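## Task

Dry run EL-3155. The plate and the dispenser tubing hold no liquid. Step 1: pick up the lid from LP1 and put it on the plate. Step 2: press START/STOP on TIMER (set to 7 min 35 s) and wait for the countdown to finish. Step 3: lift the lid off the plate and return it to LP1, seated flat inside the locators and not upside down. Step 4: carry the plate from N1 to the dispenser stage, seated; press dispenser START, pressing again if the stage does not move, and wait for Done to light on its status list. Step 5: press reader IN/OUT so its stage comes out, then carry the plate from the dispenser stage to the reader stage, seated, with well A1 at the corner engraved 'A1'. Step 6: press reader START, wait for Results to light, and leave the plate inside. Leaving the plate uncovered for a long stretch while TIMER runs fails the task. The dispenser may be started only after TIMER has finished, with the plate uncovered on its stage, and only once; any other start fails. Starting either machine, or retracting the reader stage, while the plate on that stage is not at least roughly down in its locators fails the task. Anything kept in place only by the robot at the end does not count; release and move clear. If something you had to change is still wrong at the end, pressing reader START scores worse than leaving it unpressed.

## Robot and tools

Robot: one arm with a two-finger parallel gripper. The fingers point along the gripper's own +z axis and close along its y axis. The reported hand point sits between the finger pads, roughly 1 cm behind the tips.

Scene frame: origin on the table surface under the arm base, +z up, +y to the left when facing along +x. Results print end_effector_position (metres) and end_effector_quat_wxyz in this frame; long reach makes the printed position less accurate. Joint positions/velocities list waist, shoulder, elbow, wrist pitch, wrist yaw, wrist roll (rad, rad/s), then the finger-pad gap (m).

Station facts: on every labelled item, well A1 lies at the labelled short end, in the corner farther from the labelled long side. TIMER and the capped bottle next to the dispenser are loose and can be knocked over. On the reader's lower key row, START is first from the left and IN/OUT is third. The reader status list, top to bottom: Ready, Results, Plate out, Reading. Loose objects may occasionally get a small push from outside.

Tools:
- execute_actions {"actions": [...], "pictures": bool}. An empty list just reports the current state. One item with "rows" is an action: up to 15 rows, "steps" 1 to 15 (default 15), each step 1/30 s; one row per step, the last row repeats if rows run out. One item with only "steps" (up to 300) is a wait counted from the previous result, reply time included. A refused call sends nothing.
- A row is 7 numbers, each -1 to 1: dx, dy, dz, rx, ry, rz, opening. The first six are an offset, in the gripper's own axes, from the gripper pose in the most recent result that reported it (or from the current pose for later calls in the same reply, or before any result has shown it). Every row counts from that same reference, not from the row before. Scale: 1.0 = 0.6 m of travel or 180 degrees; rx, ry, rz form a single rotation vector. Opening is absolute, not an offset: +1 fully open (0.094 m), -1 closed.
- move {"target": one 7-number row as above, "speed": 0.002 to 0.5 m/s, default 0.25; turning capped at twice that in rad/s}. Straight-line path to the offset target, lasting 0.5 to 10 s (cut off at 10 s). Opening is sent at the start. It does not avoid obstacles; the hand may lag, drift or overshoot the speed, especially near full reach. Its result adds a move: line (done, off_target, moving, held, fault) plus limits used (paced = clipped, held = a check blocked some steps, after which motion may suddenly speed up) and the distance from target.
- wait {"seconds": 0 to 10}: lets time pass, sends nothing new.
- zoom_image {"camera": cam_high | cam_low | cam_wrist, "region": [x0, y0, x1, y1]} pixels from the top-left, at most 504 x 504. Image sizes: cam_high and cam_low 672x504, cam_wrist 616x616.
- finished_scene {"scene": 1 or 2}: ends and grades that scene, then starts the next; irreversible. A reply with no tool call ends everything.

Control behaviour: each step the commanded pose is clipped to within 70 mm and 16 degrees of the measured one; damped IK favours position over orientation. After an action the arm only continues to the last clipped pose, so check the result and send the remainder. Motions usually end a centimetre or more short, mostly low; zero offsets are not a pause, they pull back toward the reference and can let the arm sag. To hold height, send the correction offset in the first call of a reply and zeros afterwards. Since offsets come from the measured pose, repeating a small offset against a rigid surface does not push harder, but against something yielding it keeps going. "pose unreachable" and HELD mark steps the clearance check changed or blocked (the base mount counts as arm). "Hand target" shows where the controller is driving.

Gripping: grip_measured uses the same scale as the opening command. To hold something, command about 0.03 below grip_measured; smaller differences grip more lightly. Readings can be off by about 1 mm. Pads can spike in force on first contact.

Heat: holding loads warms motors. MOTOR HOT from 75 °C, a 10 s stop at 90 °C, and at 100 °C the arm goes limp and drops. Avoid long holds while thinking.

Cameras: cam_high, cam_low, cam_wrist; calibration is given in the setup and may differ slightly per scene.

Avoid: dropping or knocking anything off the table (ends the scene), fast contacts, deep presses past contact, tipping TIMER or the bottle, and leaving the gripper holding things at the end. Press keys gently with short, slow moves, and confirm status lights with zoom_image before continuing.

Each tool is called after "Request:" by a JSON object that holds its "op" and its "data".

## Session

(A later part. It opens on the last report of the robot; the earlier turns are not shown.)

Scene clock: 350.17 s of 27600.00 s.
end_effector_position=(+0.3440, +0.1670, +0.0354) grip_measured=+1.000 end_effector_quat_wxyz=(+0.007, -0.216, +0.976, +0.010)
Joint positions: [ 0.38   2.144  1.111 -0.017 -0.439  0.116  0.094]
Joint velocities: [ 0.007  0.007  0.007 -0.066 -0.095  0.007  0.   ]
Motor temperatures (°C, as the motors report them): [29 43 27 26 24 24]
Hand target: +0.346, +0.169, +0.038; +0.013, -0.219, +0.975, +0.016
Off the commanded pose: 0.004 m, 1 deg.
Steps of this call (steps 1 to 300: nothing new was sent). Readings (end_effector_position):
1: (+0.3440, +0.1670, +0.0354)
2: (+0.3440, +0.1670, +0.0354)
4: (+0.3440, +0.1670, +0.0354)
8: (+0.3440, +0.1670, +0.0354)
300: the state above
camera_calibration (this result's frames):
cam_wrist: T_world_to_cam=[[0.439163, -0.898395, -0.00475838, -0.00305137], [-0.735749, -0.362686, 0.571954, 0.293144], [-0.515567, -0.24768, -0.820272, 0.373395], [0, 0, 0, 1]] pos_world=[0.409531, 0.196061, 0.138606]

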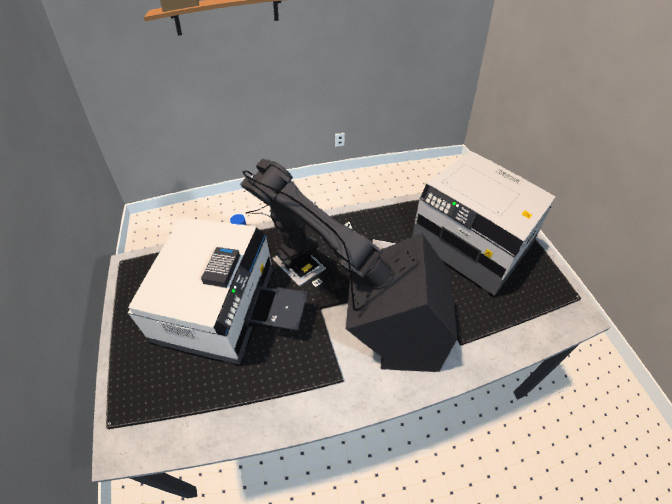

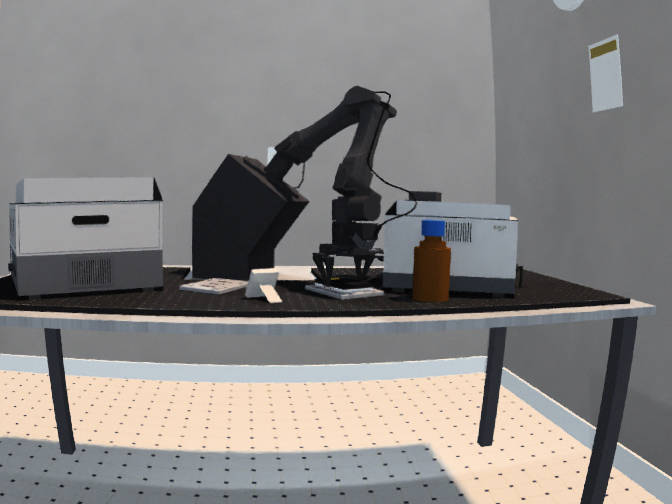

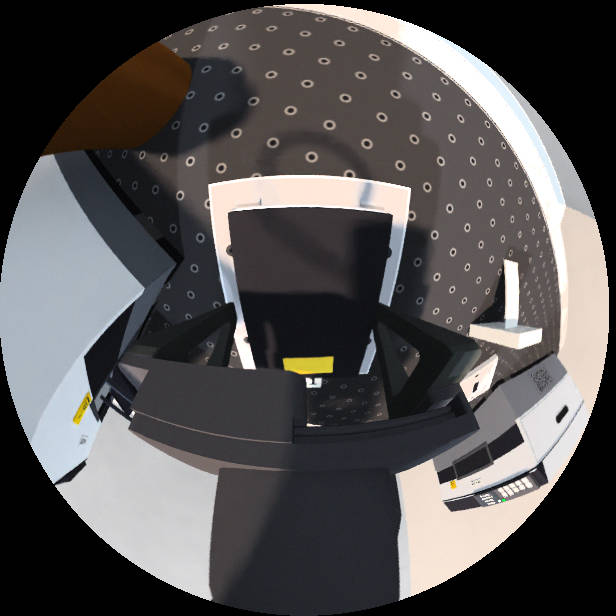

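Request:
{"op": "execute_actions", "data": {"actions": [{"steps":300}], "pictures": false}}

Request:
{"op": "execute_actions", "data": {"actions": [{"steps":300}], "pictures": false}}

Request:
{"op": "execute_actions", "data": {"actions": [{"steps":300}], "pictures": false}}

Request:
{"op": "execute_actions", "data": {"actions": [{"steps":300}], "pictures": false}}

Request:
{"op": "execute_actions", "data": {"actions": [{"steps":300}], "pictures": false}}

Request:
{"op": "execute_actions", "data": {"actions": [{"steps":300}], "pictures": false}}

Request:
{"op": "execute_actions", "data": {"actions": [{"steps":300}], "pictures": false}}

Request:
{"op": "execute_actions", "data": {"actions": [{"steps":300}], "pictures": false}}

Request:
{"op": "execute_actions", "data": {"actions": [{"steps":300}], "pictures": false}}

Request:
{"op": "execute_actions", "data": {"actions": [{"steps":300}], "pictures": false}}

Request:
{"op": "execute_actions", "data": {"actions": [{"steps":300}], "pictures": false}}

Request:
{"op": "execute_actions", "data": {"actions": [{"steps":300}], "pictures": false}}

Request:
{"op": "execute_actions", "data": {"actions": [{"steps":300}], "pictures": false}}

Request:
{"op": "execute_actions", "data": {"actions": [{"steps":300}], "pictures": false}}

Request:
{"op": "execute_actions", "data": {"actions": [{"steps":300}], "pictures": false}}

Request:
{"op": "execute_actions", "data": {"actions": [{"steps":300}], "pictures": false}}

Request:
{"op": "execute_actions", "data": {"actions": [{"steps":300}], "pictures": false}}

Request:
{"op": "execute_actions", "data": {"actions": [{"steps":300}], "pictures": false}}

Request:
{"op": "execute_actions", "data": {"actions": [{"steps":300}], "pictures": false}}

Request:
{"op": "execute_actions", "data": {"actions": [{"steps":300}], "pictures": false}}

Request:
{"op": "execute_actions", "data": {"actions": [{"steps":300}], "pictures": false}}

Request:
{"op": "execute_actions", "data": {"actions": [{"steps":300}], "pictures": false}}

Request:
{"op": "execute_actions", "data": {"actions": [{"steps":300}], "pictures": false}}

Request:
{"op": "execute_actions", "data": {"actions": [{"steps":300}], "pictures": false}}

Request:
{"op": "execute_actions", "data": {"actions": [{"steps":300}], "pictures": false}}

Request:
{"op": "execute_actions", "data": {"actions": [{"steps":300}], "pictures": false}}

Request:
{"op": "execute_actions", "data": {"actions": [{"steps":300}], "pictures": false}}

Request:
{"op": "execute_actions", "data": {"actions": [{"steps":300}], "pictures": false}}

Request:
{"op": "execute_actions", "data": {"actions": [{"steps":150}]}}

Request:
{"op": "zoom_image", "data": {"camera": "cam_high", "region": [320,200,380,250]}}

Scene clock: 366.80 s of 27600.00 s.
end_effector_position=(+0.3440, +0.1670, +0.0354) grip_measured=+1.000 end_effector_quat_wxyz=(+0.007, -0.216, +0.976, +0.010)
Joint positions: [ 0.38   2.144  1.111 -0.017 -0.439  0.116  0.094]
Joint velocities: [-0.012 -0.032 -0.012 -0.007  0.007 -0.125  0.   ]
Motor temperatures (°C, as the motors report them): [29 43 27 26 24 24]
Hand target: +0.346, +0.169, +0.038; +0.013, -0.219, +0.975, +0.016
Off the commanded pose: 0.004 m, 1 deg.
Steps of this call (steps 1 to 499: nothing new was sent). Readings (end_effector_position):
1: (+0.3440, +0.1670, +0.0354)
2: (+0.3440, +0.1670, +0.0354)
4: (+0.3440, +0.1670, +0.0354)
8: (+0.3440, +0.1670, +0.0354)
499: the state above

Scene clock: 376.80 s of 27600.00 s.
end_effector_position=(+0.3440, +0.1670, +0.0354) grip_measured=+1.000 end_effector_quat_wxyz=(+0.007, -0.216, +0.976, +0.010)
Joint positions: [ 0.38   2.144  1.111 -0.017 -0.439  0.116  0.094]
Joint velocities: [-0.007 -0.002  0.007 -0.022  0.022 -0.022  0.   ]
Motor temperatures (°C, as the motors report them): [29 43 27 26 24 24]
Hand target: +0.346, +0.169, +0.038; +0.013, -0.219, +0.975, +0.016
Off the commanded pose: 0.004 m, 1 deg.
Steps of this call (steps 1 to 300: nothing new was sent). Readings (end_effector_position):
1: (+0.3440, +0.1670, +0.0354)
2: (+0.3440, +0.1670, +0.0354)
4: (+0.3440, +0.1670, +0.0354)
8: (+0.3440, +0.1670, +0.0354)
300: the state above

Scene clock: 386.80 s of 27600.00 s.
end_effector_position=(+0.3440, +0.1670, +0.0354) grip_measured=+1.000 end_effector_quat_wxyz=(+0.007, -0.216, +0.976, +0.010)
Joint positions: [ 0.38   2.144  1.111 -0.017 -0.439  0.116  0.094]
Joint velocities: [-0.022 -0.002 -0.022  0.007  0.051 -0.022  0.   ]
Motor temperatures (°C, as the motors report them): [29 43 27 25 24 24]
Hand target: +0.346, +0.169, +0.038; +0.013, -0.219, +0.975, +0.016
Off the commanded pose: 0.004 m, 1 deg.
Steps of this call (steps 1 to 300: nothing new was sent). Readings (end_effector_position):
1: (+0.3440, +0.1670, +0.0354)
2: (+0.3440, +0.1670, +0.0354)
4: (+0.3440, +0.1670, +0.0354)
8: (+0.3440, +0.1670, +0.0354)
300: the state above

Scene clock: 396.80 s of 27600.00 s.
end_effector_position=(+0.3440, +0.1670, +0.0354) grip_measured=+1.000 end_effector_quat_wxyz=(+0.007, -0.216, +0.976, +0.010)
Joint positions: [ 0.38   2.144  1.111 -0.017 -0.439  0.116  0.094]
Joint velocities: [ 0.002 -0.002  0.002  0.081  0.022 -0.081  0.   ]
Motor temperatures (°C, as the motors report them): [29 44 27 25 24 24]
Hand target: +0.346, +0.169, +0.038; +0.013, -0.219, +0.975, +0.016
Off the commanded pose: 0.004 m, 1 deg.
Steps of this call (steps 1 to 300: nothing new was sent). Readings (end_effector_position):
1: (+0.3440, +0.1670, +0.0354)
2: (+0.3440, +0.1670, +0.0354)
4: (+0.3440, +0.1670, +0.0354)
8: (+0.3440, +0.1670, +0.0354)
300: the state above

Scene clock: 406.80 s of 27600.00 s.
end_effector_position=(+0.3440, +0.1670, +0.0354) grip_measured=+1.000 end_effector_quat_wxyz=(+0.007, -0.216, +0.976, +0.010)
Joint positions: [ 0.38   2.144  1.111 -0.017 -0.439  0.116  0.094]
Joint velocities: [ 0.007 -0.002 -0.012  0.037  0.022  0.051  0.   ]
Motor temperatures (°C, as the motors report them): [29 44 27 25 24 24]
Hand target: +0.346, +0.169, +0.038; +0.013, -0.219, +0.975, +0.016
Off the commanded pose: 0.004 m, 1 deg.
Steps of this call (steps 1 to 300: nothing new was sent). Readings (end_effector_position):
1: (+0.3440, +0.1670, +0.0354)
2: (+0.3440, +0.1670, +0.0354)
4: (+0.3440, +0.1670, +0.0354)
8: (+0.3440, +0.1670, +0.0354)
300: the state above

Scene clock: 416.80 s of 27600.00 s.
end_effector_position=(+0.3440, +0.1670, +0.0354) grip_measured=+1.000 end_effector_quat_wxyz=(+0.007, -0.216, +0.976, +0.010)
Joint positions: [ 0.38   2.144  1.111 -0.017 -0.439  0.116  0.094]
Joint velocities: [-0.002  0.012 -0.002  0.022 -0.022 -0.037  0.   ]
Motor temperatures (°C, as the motors report them): [29 44 27 25 24 24]
Hand target: +0.346, +0.169, +0.038; +0.013, -0.219, +0.975, +0.016
Off the commanded pose: 0.004 m, 1 deg.
Steps of this call (steps 1 to 300: nothing new was sent). Readings (end_effector_position):
1: (+0.3440, +0.1670, +0.0354)
2: (+0.3440, +0.1670, +0.0354)
4: (+0.3440, +0.1670, +0.0354)
8: (+0.3440, +0.1670, +0.0354)
300: the state above

Scene clock: 426.80 s of 27600.00 s.
end_effector_position=(+0.3440, +0.1670, +0.0354) grip_measured=+1.000 end_effector_quat_wxyz=(+0.007, -0.216, +0.976, +0.010)
Joint positions: [ 0.38   2.144  1.111 -0.017 -0.439  0.116  0.094]
Joint velocities: [-0.007  0.017  0.007  0.022 -0.022 -0.051  0.   ]
Motor temperatures (°C, as the motors report them): [29 44 27 25 24 24]
Hand target: +0.346, +0.169, +0.038; +0.013, -0.219, +0.975, +0.016
Off the commanded pose: 0.004 m, 1 deg.
Steps of this call (steps 1 to 300: nothing new was sent). Readings (end_effector_position):
1: (+0.3440, +0.1670, +0.0354)
2: (+0.3440, +0.1670, +0.0354)
4: (+0.3440, +0.1670, +0.0354)
8: (+0.3440, +0.1670, +0.0354)
300: the state above

Scene clock: 436.80 s of 27600.00 s.
end_effector_position=(+0.3440, +0.1670, +0.0354) grip_measured=+1.000 end_effector_quat_wxyz=(+0.007, -0.216, +0.976, +0.010)
Joint positions: [ 0.38   2.144  1.111 -0.017 -0.439  0.116  0.094]
Joint velocities: [ 0.027  0.002 -0.002 -0.037  0.022  0.037  0.   ]
Motor temperatures (°C, as the motors report them): [29 45 27 25 24 24]
Hand target: +0.346, +0.169, +0.038; +0.013, -0.219, +0.975, +0.016
Off the commanded pose: 0.004 m, 1 deg.
Steps of this call (steps 1 to 300: nothing new was sent). Readings (end_effector_position):
1: (+0.3440, +0.1670, +0.0354)
2: (+0.3440, +0.1670, +0.0354)
4: (+0.3440, +0.1670, +0.0354)
8: (+0.3440, +0.1670, +0.0354)
300: the state above

Scene clock: 446.80 s of 27600.00 s.
end_effector_position=(+0.3440, +0.1670, +0.0354) grip_measured=+1.000 end_effector_quat_wxyz=(+0.007, -0.216, +0.976, +0.010)
Joint positions: [ 0.38   2.144  1.111 -0.017 -0.439  0.116  0.094]
Joint velocities: [-0.012  0.007 -0.007 -0.066 -0.037 -0.007  0.   ]
Motor temperatures (°C, as the motors report them): [29 45 27 25 24 24]
Hand target: +0.346, +0.169, +0.038; +0.013, -0.219, +0.975, +0.016
Off the commanded pose: 0.004 m, 1 deg.
Steps of this call (steps 1 to 300: nothing new was sent). Readings (end_effector_position):
1: (+0.3440, +0.1670, +0.0354)
2: (+0.3440, +0.1670, +0.0354)
4: (+0.3440, +0.1670, +0.0354)
8: (+0.3440, +0.1670, +0.0354)
300: the state above

Scene clock: 456.80 s of 27600.00 s.
end_effector_position=(+0.3440, +0.1670, +0.0354) grip_measured=+1.000 end_effector_quat_wxyz=(+0.007, -0.216, +0.976, +0.010)
Joint positions: [ 0.38   2.144  1.111 -0.017 -0.439  0.116  0.094]
Joint velocities: [ 0.002 -0.002 -0.007  0.007 -0.007 -0.007  0.   ]
Motor temperatures (°C, as the motors report them): [29 45 27 25 24 24]
Hand target: +0.346, +0.169, +0.038; +0.013, -0.219, +0.975, +0.016
Off the commanded pose: 0.004 m, 1 deg.
Steps of this call (steps 1 to 300: nothing new was sent). Readings (end_effector_position):
1: (+0.3440, +0.1670, +0.0354)
2: (+0.3440, +0.1670, +0.0354)
4: (+0.3440, +0.1670, +0.0354)
8: (+0.3440, +0.1670, +0.0354)
300: the state above

Scene clock: 466.80 s of 27600.00 s.
end_effector_position=(+0.3440, +0.1670, +0.0354) grip_measured=+1.000 end_effector_quat_wxyz=(+0.007, -0.216, +0.976, +0.010)
Joint positions: [ 0.38   2.144  1.111 -0.017 -0.439  0.116  0.094]
Joint velocities: [-0.017  0.007  0.017  0.022  0.037 -0.081  0.   ]
Motor temperatures (°C, as the motors report them): [29 45 27 25 24 24]
Hand target: +0.346, +0.169, +0.038; +0.013, -0.219, +0.975, +0.016
Off the commanded pose: 0.004 m, 1 deg.
Steps of this call (steps 1 to 300: nothing new was sent). Readings (end_effector_position):
1: (+0.3440, +0.1670, +0.0354)
2: (+0.3440, +0.1670, +0.0354)
4: (+0.3440, +0.1670, +0.0354)
8: (+0.3440, +0.1670, +0.0354)
300: the state above

Scene clock: 476.80 s of 27600.00 s.
end_effector_position=(+0.3440, +0.1670, +0.0354) grip_measured=+1.000 end_effector_quat_wxyz=(+0.007, -0.216, +0.976, +0.010)
Joint positions: [ 0.38   2.144  1.111 -0.017 -0.439  0.116  0.094]
Joint velocities: [ 0.007  0.017  0.007  0.007 -0.007 -0.022  0.   ]
Motor temperatures (°C, as the motors report them): [29 45 27 25 24 24]
Hand target: +0.346, +0.169, +0.038; +0.013, -0.219, +0.975, +0.016
Off the commanded pose: 0.004 m, 1 deg.
Steps of this call (steps 1 to 300: nothing new was sent). Readings (end_effector_position):
1: (+0.3440, +0.1670, +0.0354)
2: (+0.3440, +0.1670, +0.0354)
4: (+0.3440, +0.1670, +0.0354)
8: (+0.3440, +0.1670, +0.0354)
300: the state above

Scene clock: 486.80 s of 27600.00 s.
end_effector_position=(+0.3440, +0.1670, +0.0354) grip_measured=+1.000 end_effector_quat_wxyz=(+0.007, -0.216, +0.976, +0.010)
Joint positions: [ 0.38   2.144  1.111 -0.017 -0.439  0.116  0.094]
Joint velocities: [ 0.007 -0.017 -0.017  0.037  0.007 -0.051  0.   ]
Motor temperatures (°C, as the motors report them): [29 45 27 25 24 24]
Hand target: +0.346, +0.169, +0.038; +0.013, -0.219, +0.975, +0.016
Off the commanded pose: 0.004 m, 1 deg.
Steps of this call (steps 1 to 300: nothing new was sent). Readings (end_effector_position):
1: (+0.3440, +0.1670, +0.0354)
2: (+0.3440, +0.1670, +0.0354)
4: (+0.3440, +0.1670, +0.0354)
8: (+0.3440, +0.1670, +0.0354)
300: the state above

Scene clock: 496.80 s of 27600.00 s.
end_effector_position=(+0.3440, +0.1670, +0.0354) grip_measured=+1.000 end_effector_quat_wxyz=(+0.007, -0.216, +0.976, +0.010)
Joint positions: [ 0.38   2.144  1.111 -0.017 -0.439  0.116  0.094]
Joint velocities: [-0.007  0.002 -0.012 -0.007 -0.007 -0.051  0.   ]
Motor temperatures (°C, as the motors report them): [29 46 27 25 24 24]
Hand target: +0.346, +0.169, +0.038; +0.013, -0.219, +0.975, +0.016
Off the commanded pose: 0.004 m, 1 deg.
Steps of this call (steps 1 to 300: nothing new was sent). Readings (end_effector_position):
1: (+0.3440, +0.1670, +0.0354)
2: (+0.3440, +0.1670, +0.0354)
4: (+0.3440, +0.1670, +0.0354)
8: (+0.3440, +0.1670, +0.0354)
300: the state above

Scene clock: 506.80 s of 27600.00 s.
end_effector_position=(+0.3440, +0.1670, +0.0354) grip_measured=+1.000 end_effector_quat_wxyz=(+0.007, -0.216, +0.976, +0.010)
Joint positions: [ 0.38   2.144  1.111 -0.017 -0.439  0.116  0.094]
Joint velocities: [-0.007 -0.002 -0.017 -0.022  0.037  0.007  0.   ]
Motor temperatures (°C, as the motors report them): [29 46 27 25 24 24]
Hand target: +0.346, +0.169, +0.038; +0.013, -0.219, +0.975, +0.016
Off the commanded pose: 0.004 m, 1 deg.
Steps of this call (steps 1 to 300: nothing new was sent). Readings (end_effector_position):
1: (+0.3440, +0.1670, +0.0354)
2: (+0.3440, +0.1670, +0.0354)
4: (+0.3440, +0.1670, +0.0354)
8: (+0.3440, +0.1670, +0.0354)
300: the state above

Scene clock: 516.80 s of 27600.00 s.
end_effector_position=(+0.3440, +0.1670, +0.0354) grip_measured=+1.000 end_effector_quat_wxyz=(+0.007, -0.216, +0.976, +0.010)
Joint positions: [ 0.38   2.144  1.111 -0.017 -0.439  0.116  0.094]
Joint velocities: [-0.012 -0.007 -0.012 -0.081  0.022  0.022  0.   ]
Motor temperatures (°C, as the motors report them): [29 46 27 25 24 24]
Hand target: +0.346, +0.169, +0.038; +0.013, -0.219, +0.975, +0.016
Off the commanded pose: 0.004 m, 1 deg.
Steps of this call (steps 1 to 300: nothing new was sent). Readings (end_effector_position):
1: (+0.3440, +0.1670, +0.0354)
2: (+0.3440, +0.1670, +0.0354)
4: (+0.3440, +0.1670, +0.0354)
8: (+0.3440, +0.1670, +0.0354)
300: the state above

Scene clock: 526.80 s of 27600.00 s.
end_effector_position=(+0.3440, +0.1670, +0.0354) grip_measured=+1.000 end_effector_quat_wxyz=(+0.007, -0.216, +0.976, +0.010)
Joint positions: [ 0.38   2.144  1.111 -0.017 -0.439  0.116  0.094]
Joint velocities: [ 0.007 -0.002 -0.002  0.007  0.007 -0.007  0.   ]
Motor temperatures (°C, as the motors report them): [29 46 27 25 24 24]
Hand target: +0.346, +0.169, +0.038; +0.013, -0.219, +0.975, +0.016
Off the commanded pose: 0.004 m, 1 deg.
Steps of this call (steps 1 to 300: nothing new was sent). Readings (end_effector_position):
1: (+0.3440, +0.1670, +0.0354)
2: (+0.3440, +0.1670, +0.0354)
4: (+0.3440, +0.1670, +0.0354)
8: (+0.3440, +0.1670, +0.0354)
300: the state above

Scene clock: 536.80 s of 27600.00 s.
end_effector_position=(+0.3440, +0.1670, +0.0354) grip_measured=+1.000 end_effector_quat_wxyz=(+0.007, -0.216, +0.976, +0.010)
Joint positions: [ 0.38   2.144  1.111 -0.017 -0.439  0.116  0.094]
Joint velocities: [-0.007 -0.002 -0.002  0.095  0.081 -0.022  0.   ]
Motor temperatures (°C, as the motors report them): [29 46 27 25 24 24]
Hand target: +0.346, +0.169, +0.038; +0.013, -0.219, +0.975, +0.016
Off the commanded pose: 0.004 m, 1 deg.
Steps of this call (steps 1 to 300: nothing new was sent). Readings (end_effector_position):
1: (+0.3440, +0.1670, +0.0354)
2: (+0.3440, +0.1670, +0.0354)
4: (+0.3440, +0.1670, +0.0354)
8: (+0.3440, +0.1670, +0.0354)
300: the state above

Scene clock: 546.80 s of 27600.00 s.
end_effector_position=(+0.3440, +0.1670, +0.0354) grip_measured=+1.000 end_effector_quat_wxyz=(+0.007, -0.216, +0.976, +0.010)
Joint positions: [ 0.38   2.144  1.111 -0.017 -0.439  0.116  0.094]
Joint velocities: [ 0.002  0.017  0.007  0.007  0.007 -0.007  0.   ]
Motor temperatures (°C, as the motors report them): [29 46 27 25 24 24]
Hand target: +0.346, +0.169, +0.038; +0.013, -0.219, +0.975, +0.016
Off the commanded pose: 0.004 m, 1 deg.
Steps of this call (steps 1 to 300: nothing new was sent). Readings (end_effector_position):
1: (+0.3440, +0.1670, +0.0354)
2: (+0.3440, +0.1670, +0.0354)
4: (+0.3440, +0.1670, +0.0354)
8: (+0.3440, +0.1670, +0.0354)
300: the state above

Scene clock: 556.80 s of 27600.00 s.
end_effector_position=(+0.3440, +0.1670, +0.0354) grip_measured=+1.000 end_effector_quat_wxyz=(+0.007, -0.216, +0.976, +0.010)
Joint positions: [ 0.38   2.144  1.111 -0.017 -0.439  0.116  0.094]
Joint velocities: [-0.002 -0.017  0.017 -0.022  0.007  0.007  0.   ]
Motor temperatures (°C, as the motors report them): [29 47 27 25 24 24]
Hand target: +0.346, +0.169, +0.038; +0.013, -0.219, +0.975, +0.016
Off the commanded pose: 0.004 m, 1 deg.
Steps of this call (steps 1 to 300: nothing new was sent). Readings (end_effector_position):
1: (+0.3440, +0.1670, +0.0354)
2: (+0.3440, +0.1670, +0.0354)
4: (+0.3440, +0.1670, +0.0354)
8: (+0.3440, +0.1670, +0.0354)
300: the state above

Scene clock: 566.80 s of 27600.00 s.
end_effector_position=(+0.3440, +0.1670, +0.0354) grip_measured=+1.000 end_effector_quat_wxyz=(+0.007, -0.216, +0.976, +0.010)
Joint positions: [ 0.38   2.144  1.111 -0.017 -0.439  0.116  0.094]
Joint velocities: [ 0.017  0.007  0.002 -0.051  0.051 -0.037  0.   ]
Motor temperatures (°C, as the motors report them): [29 47 27 25 24 24]
Hand target: +0.346, +0.169, +0.038; +0.013, -0.219, +0.975, +0.016
Off the commanded pose: 0.004 m, 1 deg.
Steps of this call (steps 1 to 300: nothing new was sent). Readings (end_effector_position):
1: (+0.3440, +0.1670, +0.0354)
2: (+0.3440, +0.1670, +0.0354)
4: (+0.3440, +0.1670, +0.0354)
8: (+0.3440, +0.1670, +0.0354)
300: the state above

Scene clock: 576.80 s of 27600.00 s.
end_effector_position=(+0.3440, +0.1670, +0.0354) grip_measured=+1.000 end_effector_quat_wxyz=(+0.007, -0.216, +0.976, +0.010)
Joint positions: [ 0.38   2.144  1.111 -0.017 -0.439  0.116  0.094]
Joint velocities: [-0.002 -0.002 -0.017 -0.051  0.051  0.022  0.   ]
Motor temperatures (°C, as the motors report them): [29 47 27 25 24 24]
Hand target: +0.346, +0.169, +0.038; +0.013, -0.219, +0.975, +0.016
Off the commanded pose: 0.004 m, 1 deg.
Steps of this call (steps 1 to 300: nothing new was sent). Readings (end_effector_position):
1: (+0.3440, +0.1670, +0.0354)
2: (+0.3440, +0.1670, +0.0354)
4: (+0.3440, +0.1670, +0.0354)
8: (+0.3440, +0.1670, +0.0354)
300: the state above

Scene clock: 586.80 s of 27600.00 s.
end_effector_position=(+0.3440, +0.1670, +0.0354) grip_measured=+1.000 end_effector_quat_wxyz=(+0.007, -0.216, +0.976, +0.010)
Joint positions: [ 0.38   2.144  1.111 -0.017 -0.439  0.116  0.094]
Joint velocities: [-0.007 -0.022 -0.007 -0.007  0.007 -0.007  0.   ]
Motor temperatures (°C, as the motors report them): [29 47 27 25 24 24]
Hand target: +0.346, +0.169, +0.038; +0.013, -0.219, +0.975, +0.016
Off the commanded pose: 0.004 m, 1 deg.
Steps of this call (steps 1 to 300: nothing new was sent). Readings (end_effector_position):
1: (+0.3440, +0.1670, +0.0354)
2: (+0.3440, +0.1670, +0.0354)
4: (+0.3440, +0.1670, +0.0354)
8: (+0.3440, +0.1670, +0.0354)
300: the state above

Scene clock: 596.80 s of 27600.00 s.
end_effector_position=(+0.3440, +0.1670, +0.0354) grip_measured=+1.000 end_effector_quat_wxyz=(+0.007, -0.216, +0.976, +0.010)
Joint positions: [ 0.38   2.144  1.111 -0.017 -0.439  0.116  0.094]
Joint velocities: [ 0.017 -0.007 -0.027 -0.007 -0.007  0.007  0.   ]
Motor temperatures (°C, as the motors report them): [29 47 27 25 24 24]
Hand target: +0.346, +0.169, +0.038; +0.013, -0.219, +0.975, +0.016
Off the commanded pose: 0.004 m, 1 deg.
Steps of this call (steps 1 to 300: nothing new was sent). Readings (end_effector_position):
1: (+0.3440, +0.1670, +0.0354)
2: (+0.3440, +0.1670, +0.0354)
4: (+0.3440, +0.1670, +0.0354)
8: (+0.3440, +0.1670, +0.0354)
300: the state above

Scene clock: 606.80 s of 27600.00 s.
end_effector_position=(+0.3440, +0.1670, +0.0354) grip_measured=+1.000 end_effector_quat_wxyz=(+0.007, -0.216, +0.976, +0.010)
Joint positions: [ 0.38   2.144  1.111 -0.017 -0.439  0.116  0.094]
Joint velocities: [-0.007 -0.002 -0.012 -0.037  0.037  0.051  0.   ]
Motor temperatures (°C, as the motors report them): [29 47 27 25 24 24]
Hand target: +0.346, +0.169, +0.038; +0.013, -0.219, +0.975, +0.016
Off the commanded pose: 0.004 m, 1 deg.
Steps of this call (steps 1 to 300: nothing new was sent). Readings (end_effector_position):
1: (+0.3440, +0.1670, +0.0354)
2: (+0.3440, +0.1670, +0.0354)
4: (+0.3440, +0.1670, +0.0354)
8: (+0.3440, +0.1670, +0.0354)
300: the state above

Scene clock: 616.80 s of 27600.00 s.
end_effector_position=(+0.3440, +0.1670, +0.0354) grip_measured=+1.000 end_effector_quat_wxyz=(+0.007, -0.216, +0.976, +0.010)
Joint positions: [ 0.38   2.144  1.111 -0.017 -0.439  0.116  0.094]
Joint velocities: [-0.017 -0.012  0.007 -0.022 -0.125  0.066  0.   ]
Motor temperatures (°C, as the motors report them): [29 48 27 25 24 24]
Hand target: +0.346, +0.169, +0.038; +0.013, -0.219, +0.975, +0.016
Off the commanded pose: 0.004 m, 1 deg.
Steps of this call (steps 1 to 300: nothing new was sent). Readings (end_effector_position):
1: (+0.3440, +0.1670, +0.0354)
2: (+0.3440, +0.1670, +0.0354)
4: (+0.3440, +0.1670, +0.0354)
8: (+0.3440, +0.1670, +0.0354)
300: the state above

Scene clock: 626.80 s of 27600.00 s.
end_effector_position=(+0.3440, +0.1670, +0.0354) grip_measured=+1.000 end_effector_quat_wxyz=(+0.007, -0.216, +0.976, +0.010)
Joint positions: [ 0.38   2.144  1.111 -0.017 -0.439  0.116  0.094]
Joint velocities: [ 0.002 -0.002 -0.012 -0.051  0.022 -0.081  0.   ]
Motor temperatures (°C, as the motors report them): [29 48 27 25 24 24]
Hand target: +0.346, +0.169, +0.038; +0.013, -0.219, +0.975, +0.016
Off the commanded pose: 0.004 m, 1 deg.
Steps of this call (steps 1 to 300: nothing new was sent). Readings (end_effector_position):
1: (+0.3440, +0.1670, +0.0354)
2: (+0.3440, +0.1670, +0.0354)
4: (+0.3440, +0.1670, +0.0354)
8: (+0.3440, +0.1670, +0.0354)
300: the state above

Scene clock: 636.80 s of 27600.00 s.
end_effector_position=(+0.3440, +0.1670, +0.0354) grip_measured=+1.000 end_effector_quat_wxyz=(+0.007, -0.216, +0.976, +0.010)
Joint positions: [ 0.38   2.144  1.111 -0.017 -0.439  0.116  0.094]
Joint velocities: [-0.007  0.002  0.002  0.037 -0.007  0.022  0.   ]
Motor temperatures (°C, as the motors report them): [29 48 27 25 24 24]
Hand target: +0.346, +0.169, +0.038; +0.013, -0.219, +0.975, +0.016
Off the commanded pose: 0.004 m, 1 deg.
Steps of this call (steps 1 to 300: nothing new was sent). Readings (end_effector_position):
1: (+0.3440, +0.1670, +0.0354)
2: (+0.3440, +0.1670, +0.0354)
4: (+0.3440, +0.1670, +0.0354)
8: (+0.3440, +0.1670, +0.0354)
300: the state above

Scene clock: 641.80 s of 27600.00 s.
end_effector_position=(+0.3440, +0.1670, +0.0354) grip_measured=+1.000 end_effector_quat_wxyz=(+0.007, -0.216, +0.976, +0.010)
Joint positions: [ 0.38   2.144  1.111 -0.017 -0.439  0.116  0.094]
Joint velocities: [-0.007 -0.022  0.007 -0.022 -0.022 -0.007  0.   ]
Motor temperatures (°C, as the motors report them): [29 48 27 25 24 24]
Hand target: +0.346, +0.169, +0.038; +0.013, -0.219, +0.975, +0.016
Off the commanded pose: 0.004 m, 1 deg.
Steps of this call (steps 1 to 150: nothing new was sent). Readings (end_effector_position):
1: (+0.3440, +0.1670, +0.0354)
2: (+0.3440, +0.1670, +0.0354)
4: (+0.3440, +0.1670, +0.0354)
8: (+0.3440, +0.1670, +0.0354)
150: the state above
camera_calibration (this result's frames):
cam_wrist: T_world_to_cam=[[0.439163, -0.898395, -0.00475838, -0.00305137], [-0.735749, -0.362686, 0.571954, 0.293144], [-0.515567, -0.24768, -0.820272, 0.373395], [0, 0, 0, 1]] pos_world=[0.409531, 0.196061, 0.138606]

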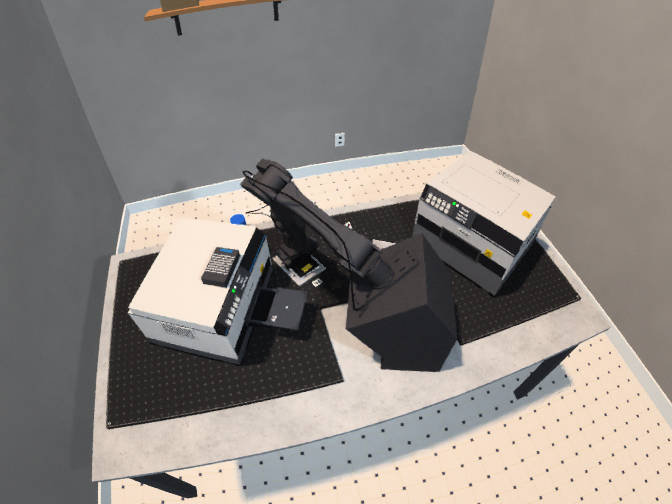

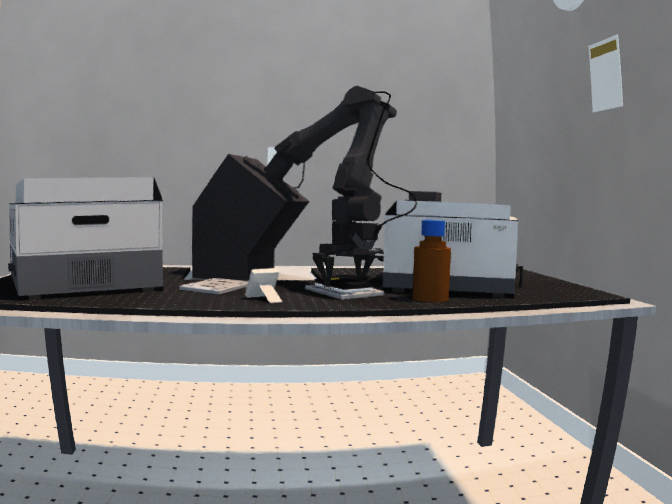

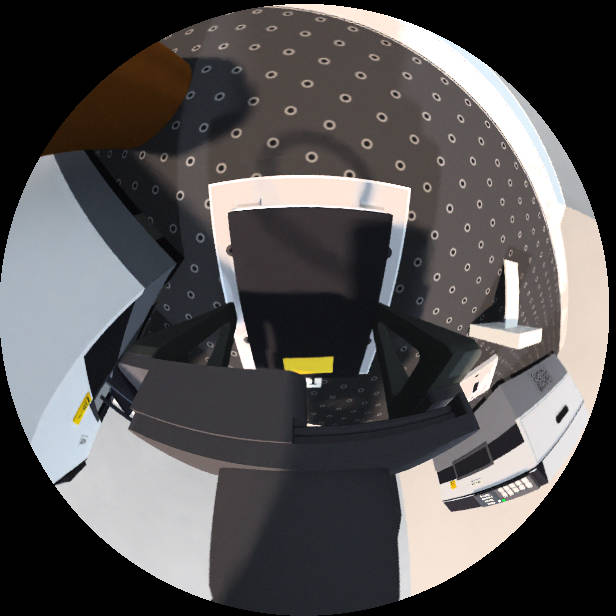

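Region (320, 200, 380, 250) of cam_high's 672x504 image, scaled by 8.400, with more detail than that image has.

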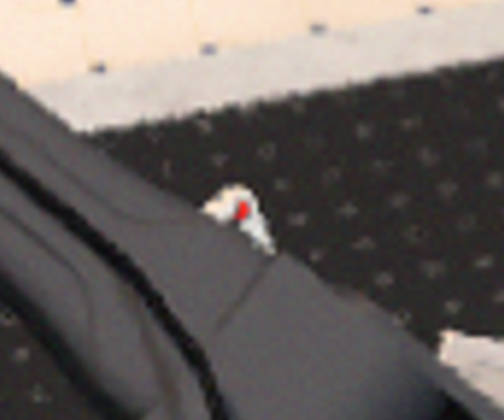

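Red.

Request:
{"op": "execute_actions", "data": {"actions": [{"rows":[[-0.004,-0.004,0,0.003,-0.004,0,0.755]]}], "pictures": false}}

Request:
{"op": "move", "data": {"target": [0,0,-0.14,0,0,0,0.755], "speed": 0.1}}

Scene clock: 644.17 s of 27600.00 s.
end_effector_position=(+0.3452, +0.1650, +0.0353) grip_measured=+0.780 end_effector_quat_wxyz=(+0.010, -0.216, +0.976, +0.004)
Joint positions: [ 0.38   2.144  1.111 -0.017 -0.425  0.116  0.084]
Joint velocities: [ 0.007 -0.017 -0.007 -0.037 -0.007  0.022 -0.001]
Motor temperatures (°C, as the motors report them): [29 48 27 25 24 24]
Hand target: +0.347, +0.166, +0.035; +0.014, -0.216, +0.976, +0.007
Off the commanded pose: 0.002 m, 1 deg.
Steps of this call (steps 1 to 56: nothing new was sent; steps 57 to 71: all 15 steps of this action). Readings (end_effector_position):
57: (+0.3441, +0.1668, +0.0353)
58: (+0.3452, +0.1650, +0.0354)
60: (+0.3452, +0.1650, +0.0353)
64: (+0.3452, +0.1650, +0.0353)
71: the state above

Scene clock: 645.80 s of 27600.00 s.
end_effector_position=(+0.3436, +0.1687, +0.1119) grip_measured=+0.780 end_effector_quat_wxyz=(+0.007, -0.219, +0.976, +0.003)
Joint positions: [ 0.299  1.893  1.046 -0.243 -0.465  0.028  0.084]
Joint velocities: [-0.007 -0.022 -0.007  0.007 -0.022 -0.007 -0.   ]
Motor temperatures (°C, as the motors report them): [29 48 27 25 24 24]
Hand target: +0.343, +0.165, +0.118; +0.010, -0.215, +0.977, +0.005
Off the commanded pose: 0.009 m, 0 deg.
move: done
camera_calibration (this result's frames):
cam_wrist: T_world_to_cam=[[0.44528, -0.895346, 0.00905739, -0.00520931], [-0.735194, -0.359821, 0.574473, 0.248767], [-0.511093, -0.26246, -0.818474, 0.437124], [0, 0, 0, 1]] pos_world=[0.408622, 0.199575, 0.214912]

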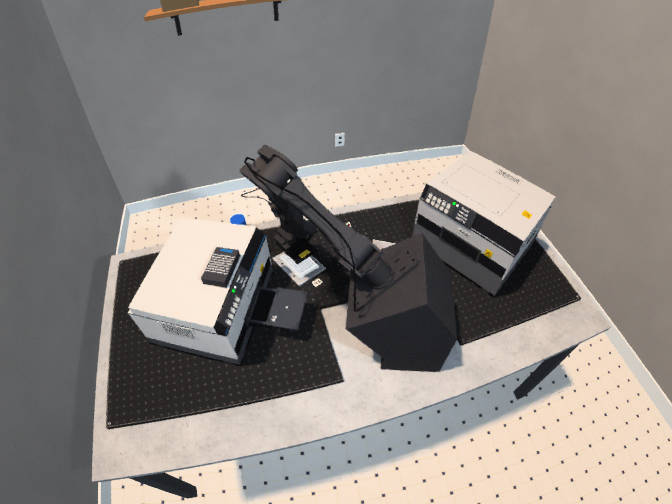

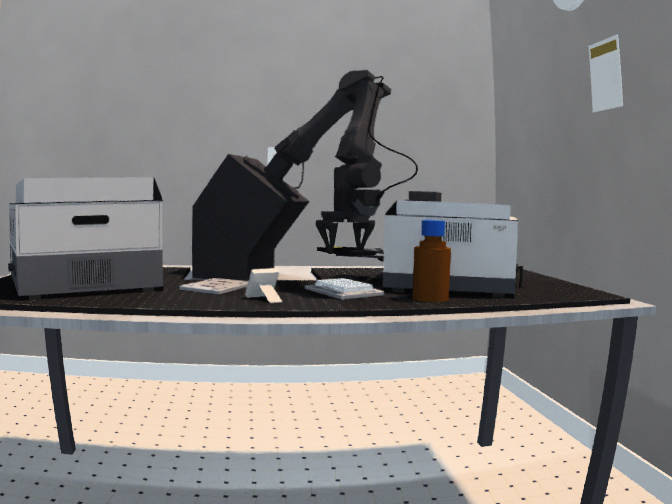

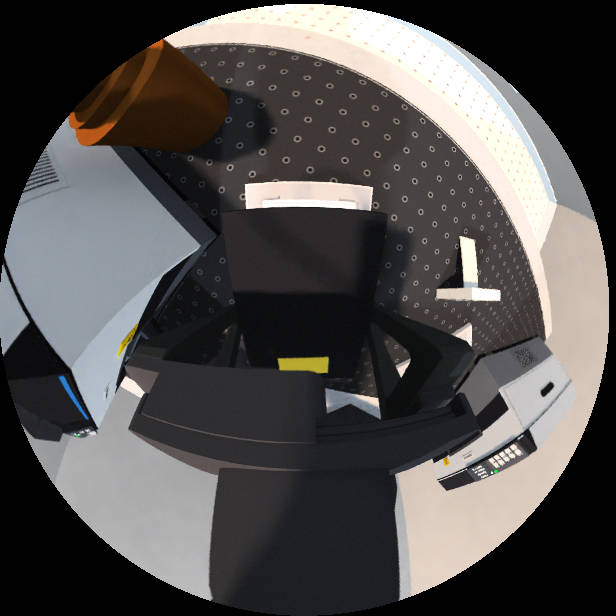

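Request:
{"op": "move", "data": {"target": [0.307,-0.439,-0.01,0,0,0.31,0.755], "speed": 0.2}}

Scene clock: 651.07 s of 27600.00 s.
end_effector_position=(+0.2798, -0.1357, +0.1077) grip_measured=+0.780 end_effector_quat_wxyz=(-0.006, +0.267, +0.964, +0.013)
Joint positions: [-0.481  2.478  1.028 -0.176 -0.665  0.087  0.084]
Joint velocities: [-0.012  0.012  0.012  0.007 -0.037 -0.095 -0.   ]
Motor temperatures (°C, as the motors report them): [29 47 27 25 24 24]
Hand target: +0.290, -0.142, +0.113; +0.007, +0.264, +0.964, +0.016
Off the commanded pose: 0.017 m, 1 deg.
move: off_target
camera_calibration (this result's frames):
cam_wrist: T_world_to_cam=[[-0.497126, -0.867626, -0.00958256, 0.0201767], [-0.696012, 0.392153, 0.601484, 0.182889], [-0.518105, 0.305683, -0.798827, 0.398136], [0, 0, 0, 1]] pos_world=[0.343599, -0.175918, 0.20823]

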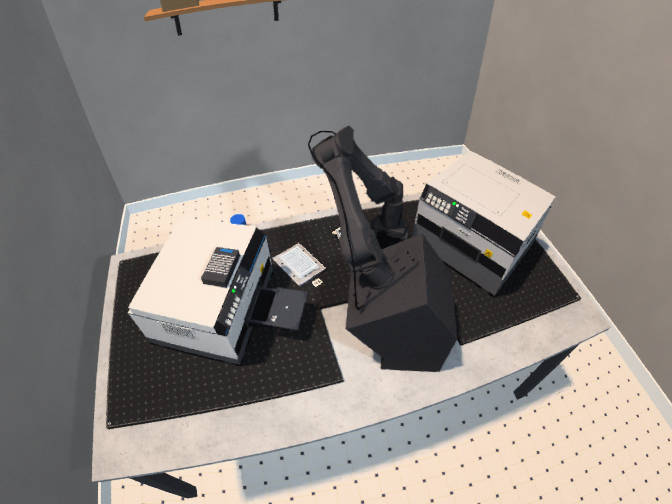

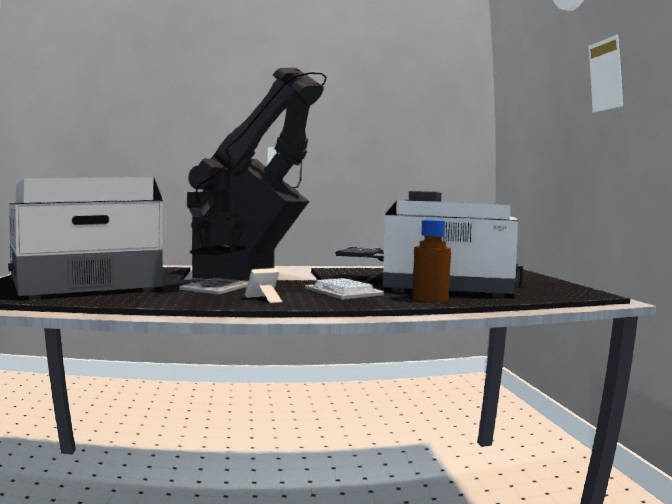

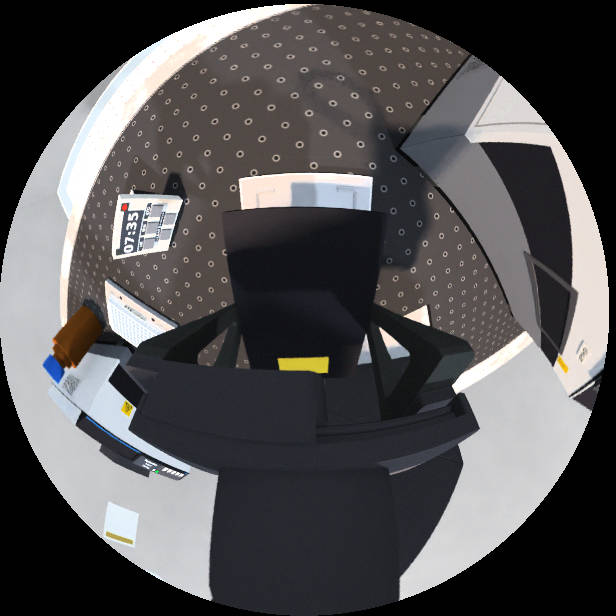

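Request:
{"op": "move", "data": {"target": [-0.035,-0.004,0.09,0.005,-0.02,-0.005,0.755], "speed": 0.06}}

Request:
{"op": "zoom_image", "data": {"camera": "cam_wrist", "region": [190,150,420,330]}}

Scene clock: 654.43 s of 27600.00 s.
end_effector_position=(+0.2838, -0.1389, +0.0523) grip_measured=+0.780 end_effector_quat_wxyz=(+0.005, +0.262, +0.965, +0.003)
Joint positions: [-0.372  2.634  1.061  0.061 -0.647  0.233  0.084]
Joint velocities: [-0.002 -0.007  0.007  0.007 -0.037  0.022 -0.001]
Motor temperatures (°C, as the motors report them): [30 47 27 25 24 24]
Hand target: +0.296, -0.148, +0.054; +0.022, +0.260, +0.965, -0.004
Off the commanded pose: 0.015 m, 2 deg.
move: off_target
camera_calibration (this result's frames):
cam_wrist: T_world_to_cam=[[-0.488141, -0.872756, 0.00382914, 0.0148673], [-0.709422, 0.399334, 0.580734, 0.226085], [-0.508369, 0.280764, -0.814084, 0.351526], [0, 0, 0, 1]] pos_world=[0.346352, -0.176004, 0.154819]

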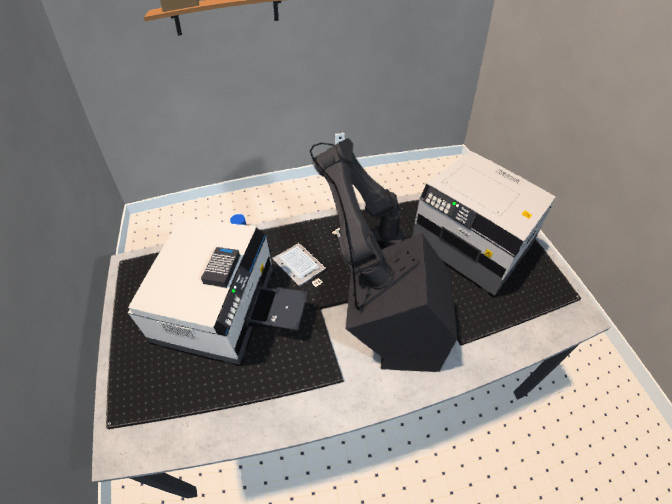

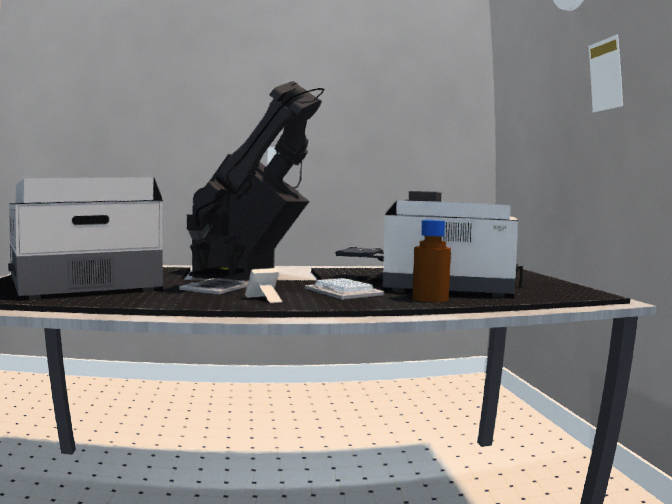

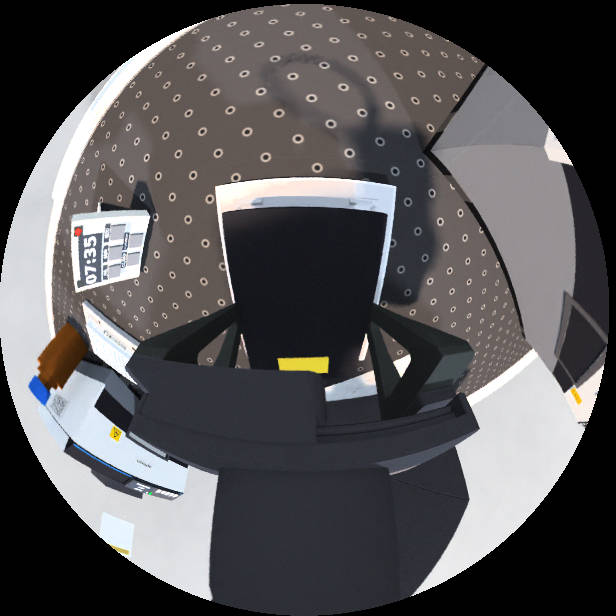

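Region (190, 150, 420, 330) of cam_wrist's 616x616 image, scaled by 2.191, with more detail than that image has; it fills the top 394 rows of this view, and the rest is white.

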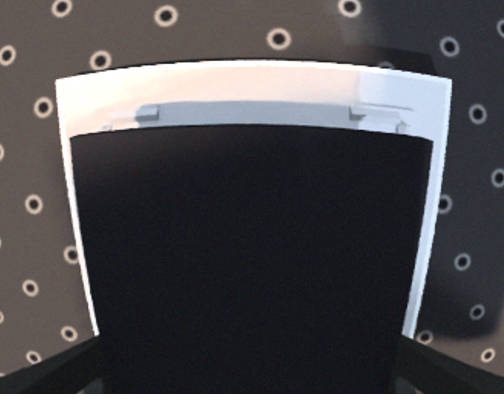

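Good. Continue with same bias.

Request:
{"op": "move", "data": {"target": [-0.025,-0.005,0.03,0.003,-0.012,0,0.755], "speed": 0.03}}

Request:
{"op": "zoom_image", "data": {"camera": "cam_wrist", "region": [190,150,420,330]}}

Scene clock: 657.67 s of 27600.00 s.
end_effector_position=(+0.2841, -0.1409, +0.0339) grip_measured=+0.780 end_effector_quat_wxyz=(+0.006, +0.264, +0.965, +0.000)
Joint positions: [-0.339  2.692  1.087  0.12  -0.639  0.28   0.084]
Joint velocities: [ 0.007  0.022  0.007 -0.037 -0.007  0.022 -0.001]
Motor temperatures (°C, as the motors report them): [30 46 27 25 24 24]
Hand target: +0.295, -0.149, +0.035; +0.022, +0.262, +0.965, -0.007
Off the commanded pose: 0.014 m, 2 deg.
move: off_target
camera_calibration (this result's frames):
cam_wrist: T_world_to_cam=[[-0.49173, -0.870705, 0.00863073, 0.0145055], [-0.708359, 0.405771, 0.577562, 0.238496], [-0.506388, 0.277891, -0.816301, 0.336388], [0, 0, 0, 1]] pos_world=[0.346417, -0.177624, 0.136723]

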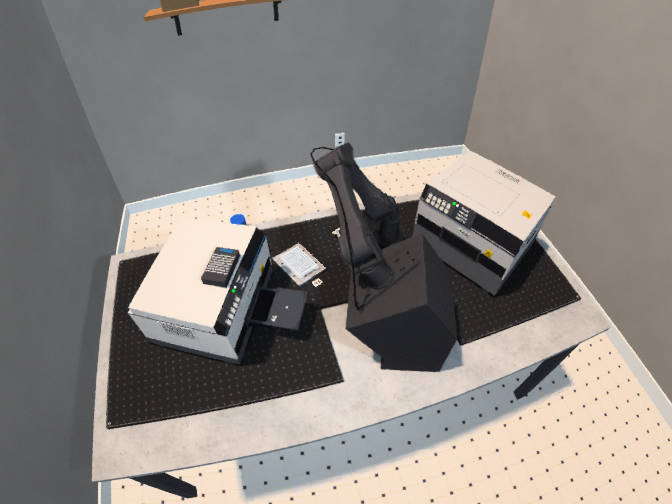

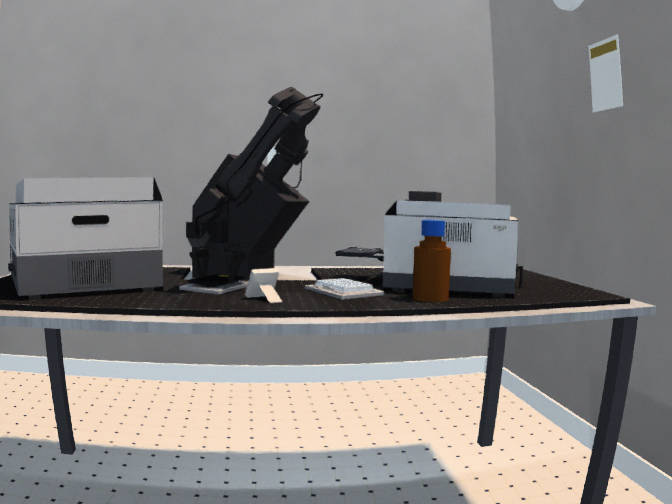

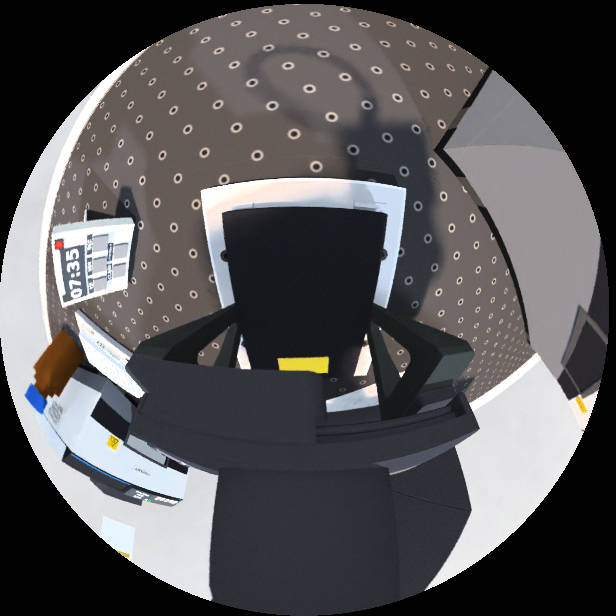

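Region (190, 150, 420, 330) of cam_wrist's 616x616 image, scaled by 2.191, with more detail than that image has; it fills the top 394 rows of this view, and the rest is white.

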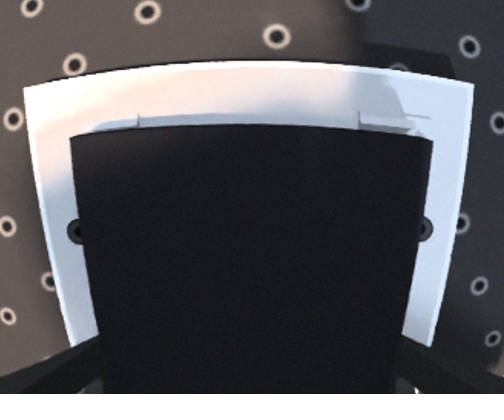

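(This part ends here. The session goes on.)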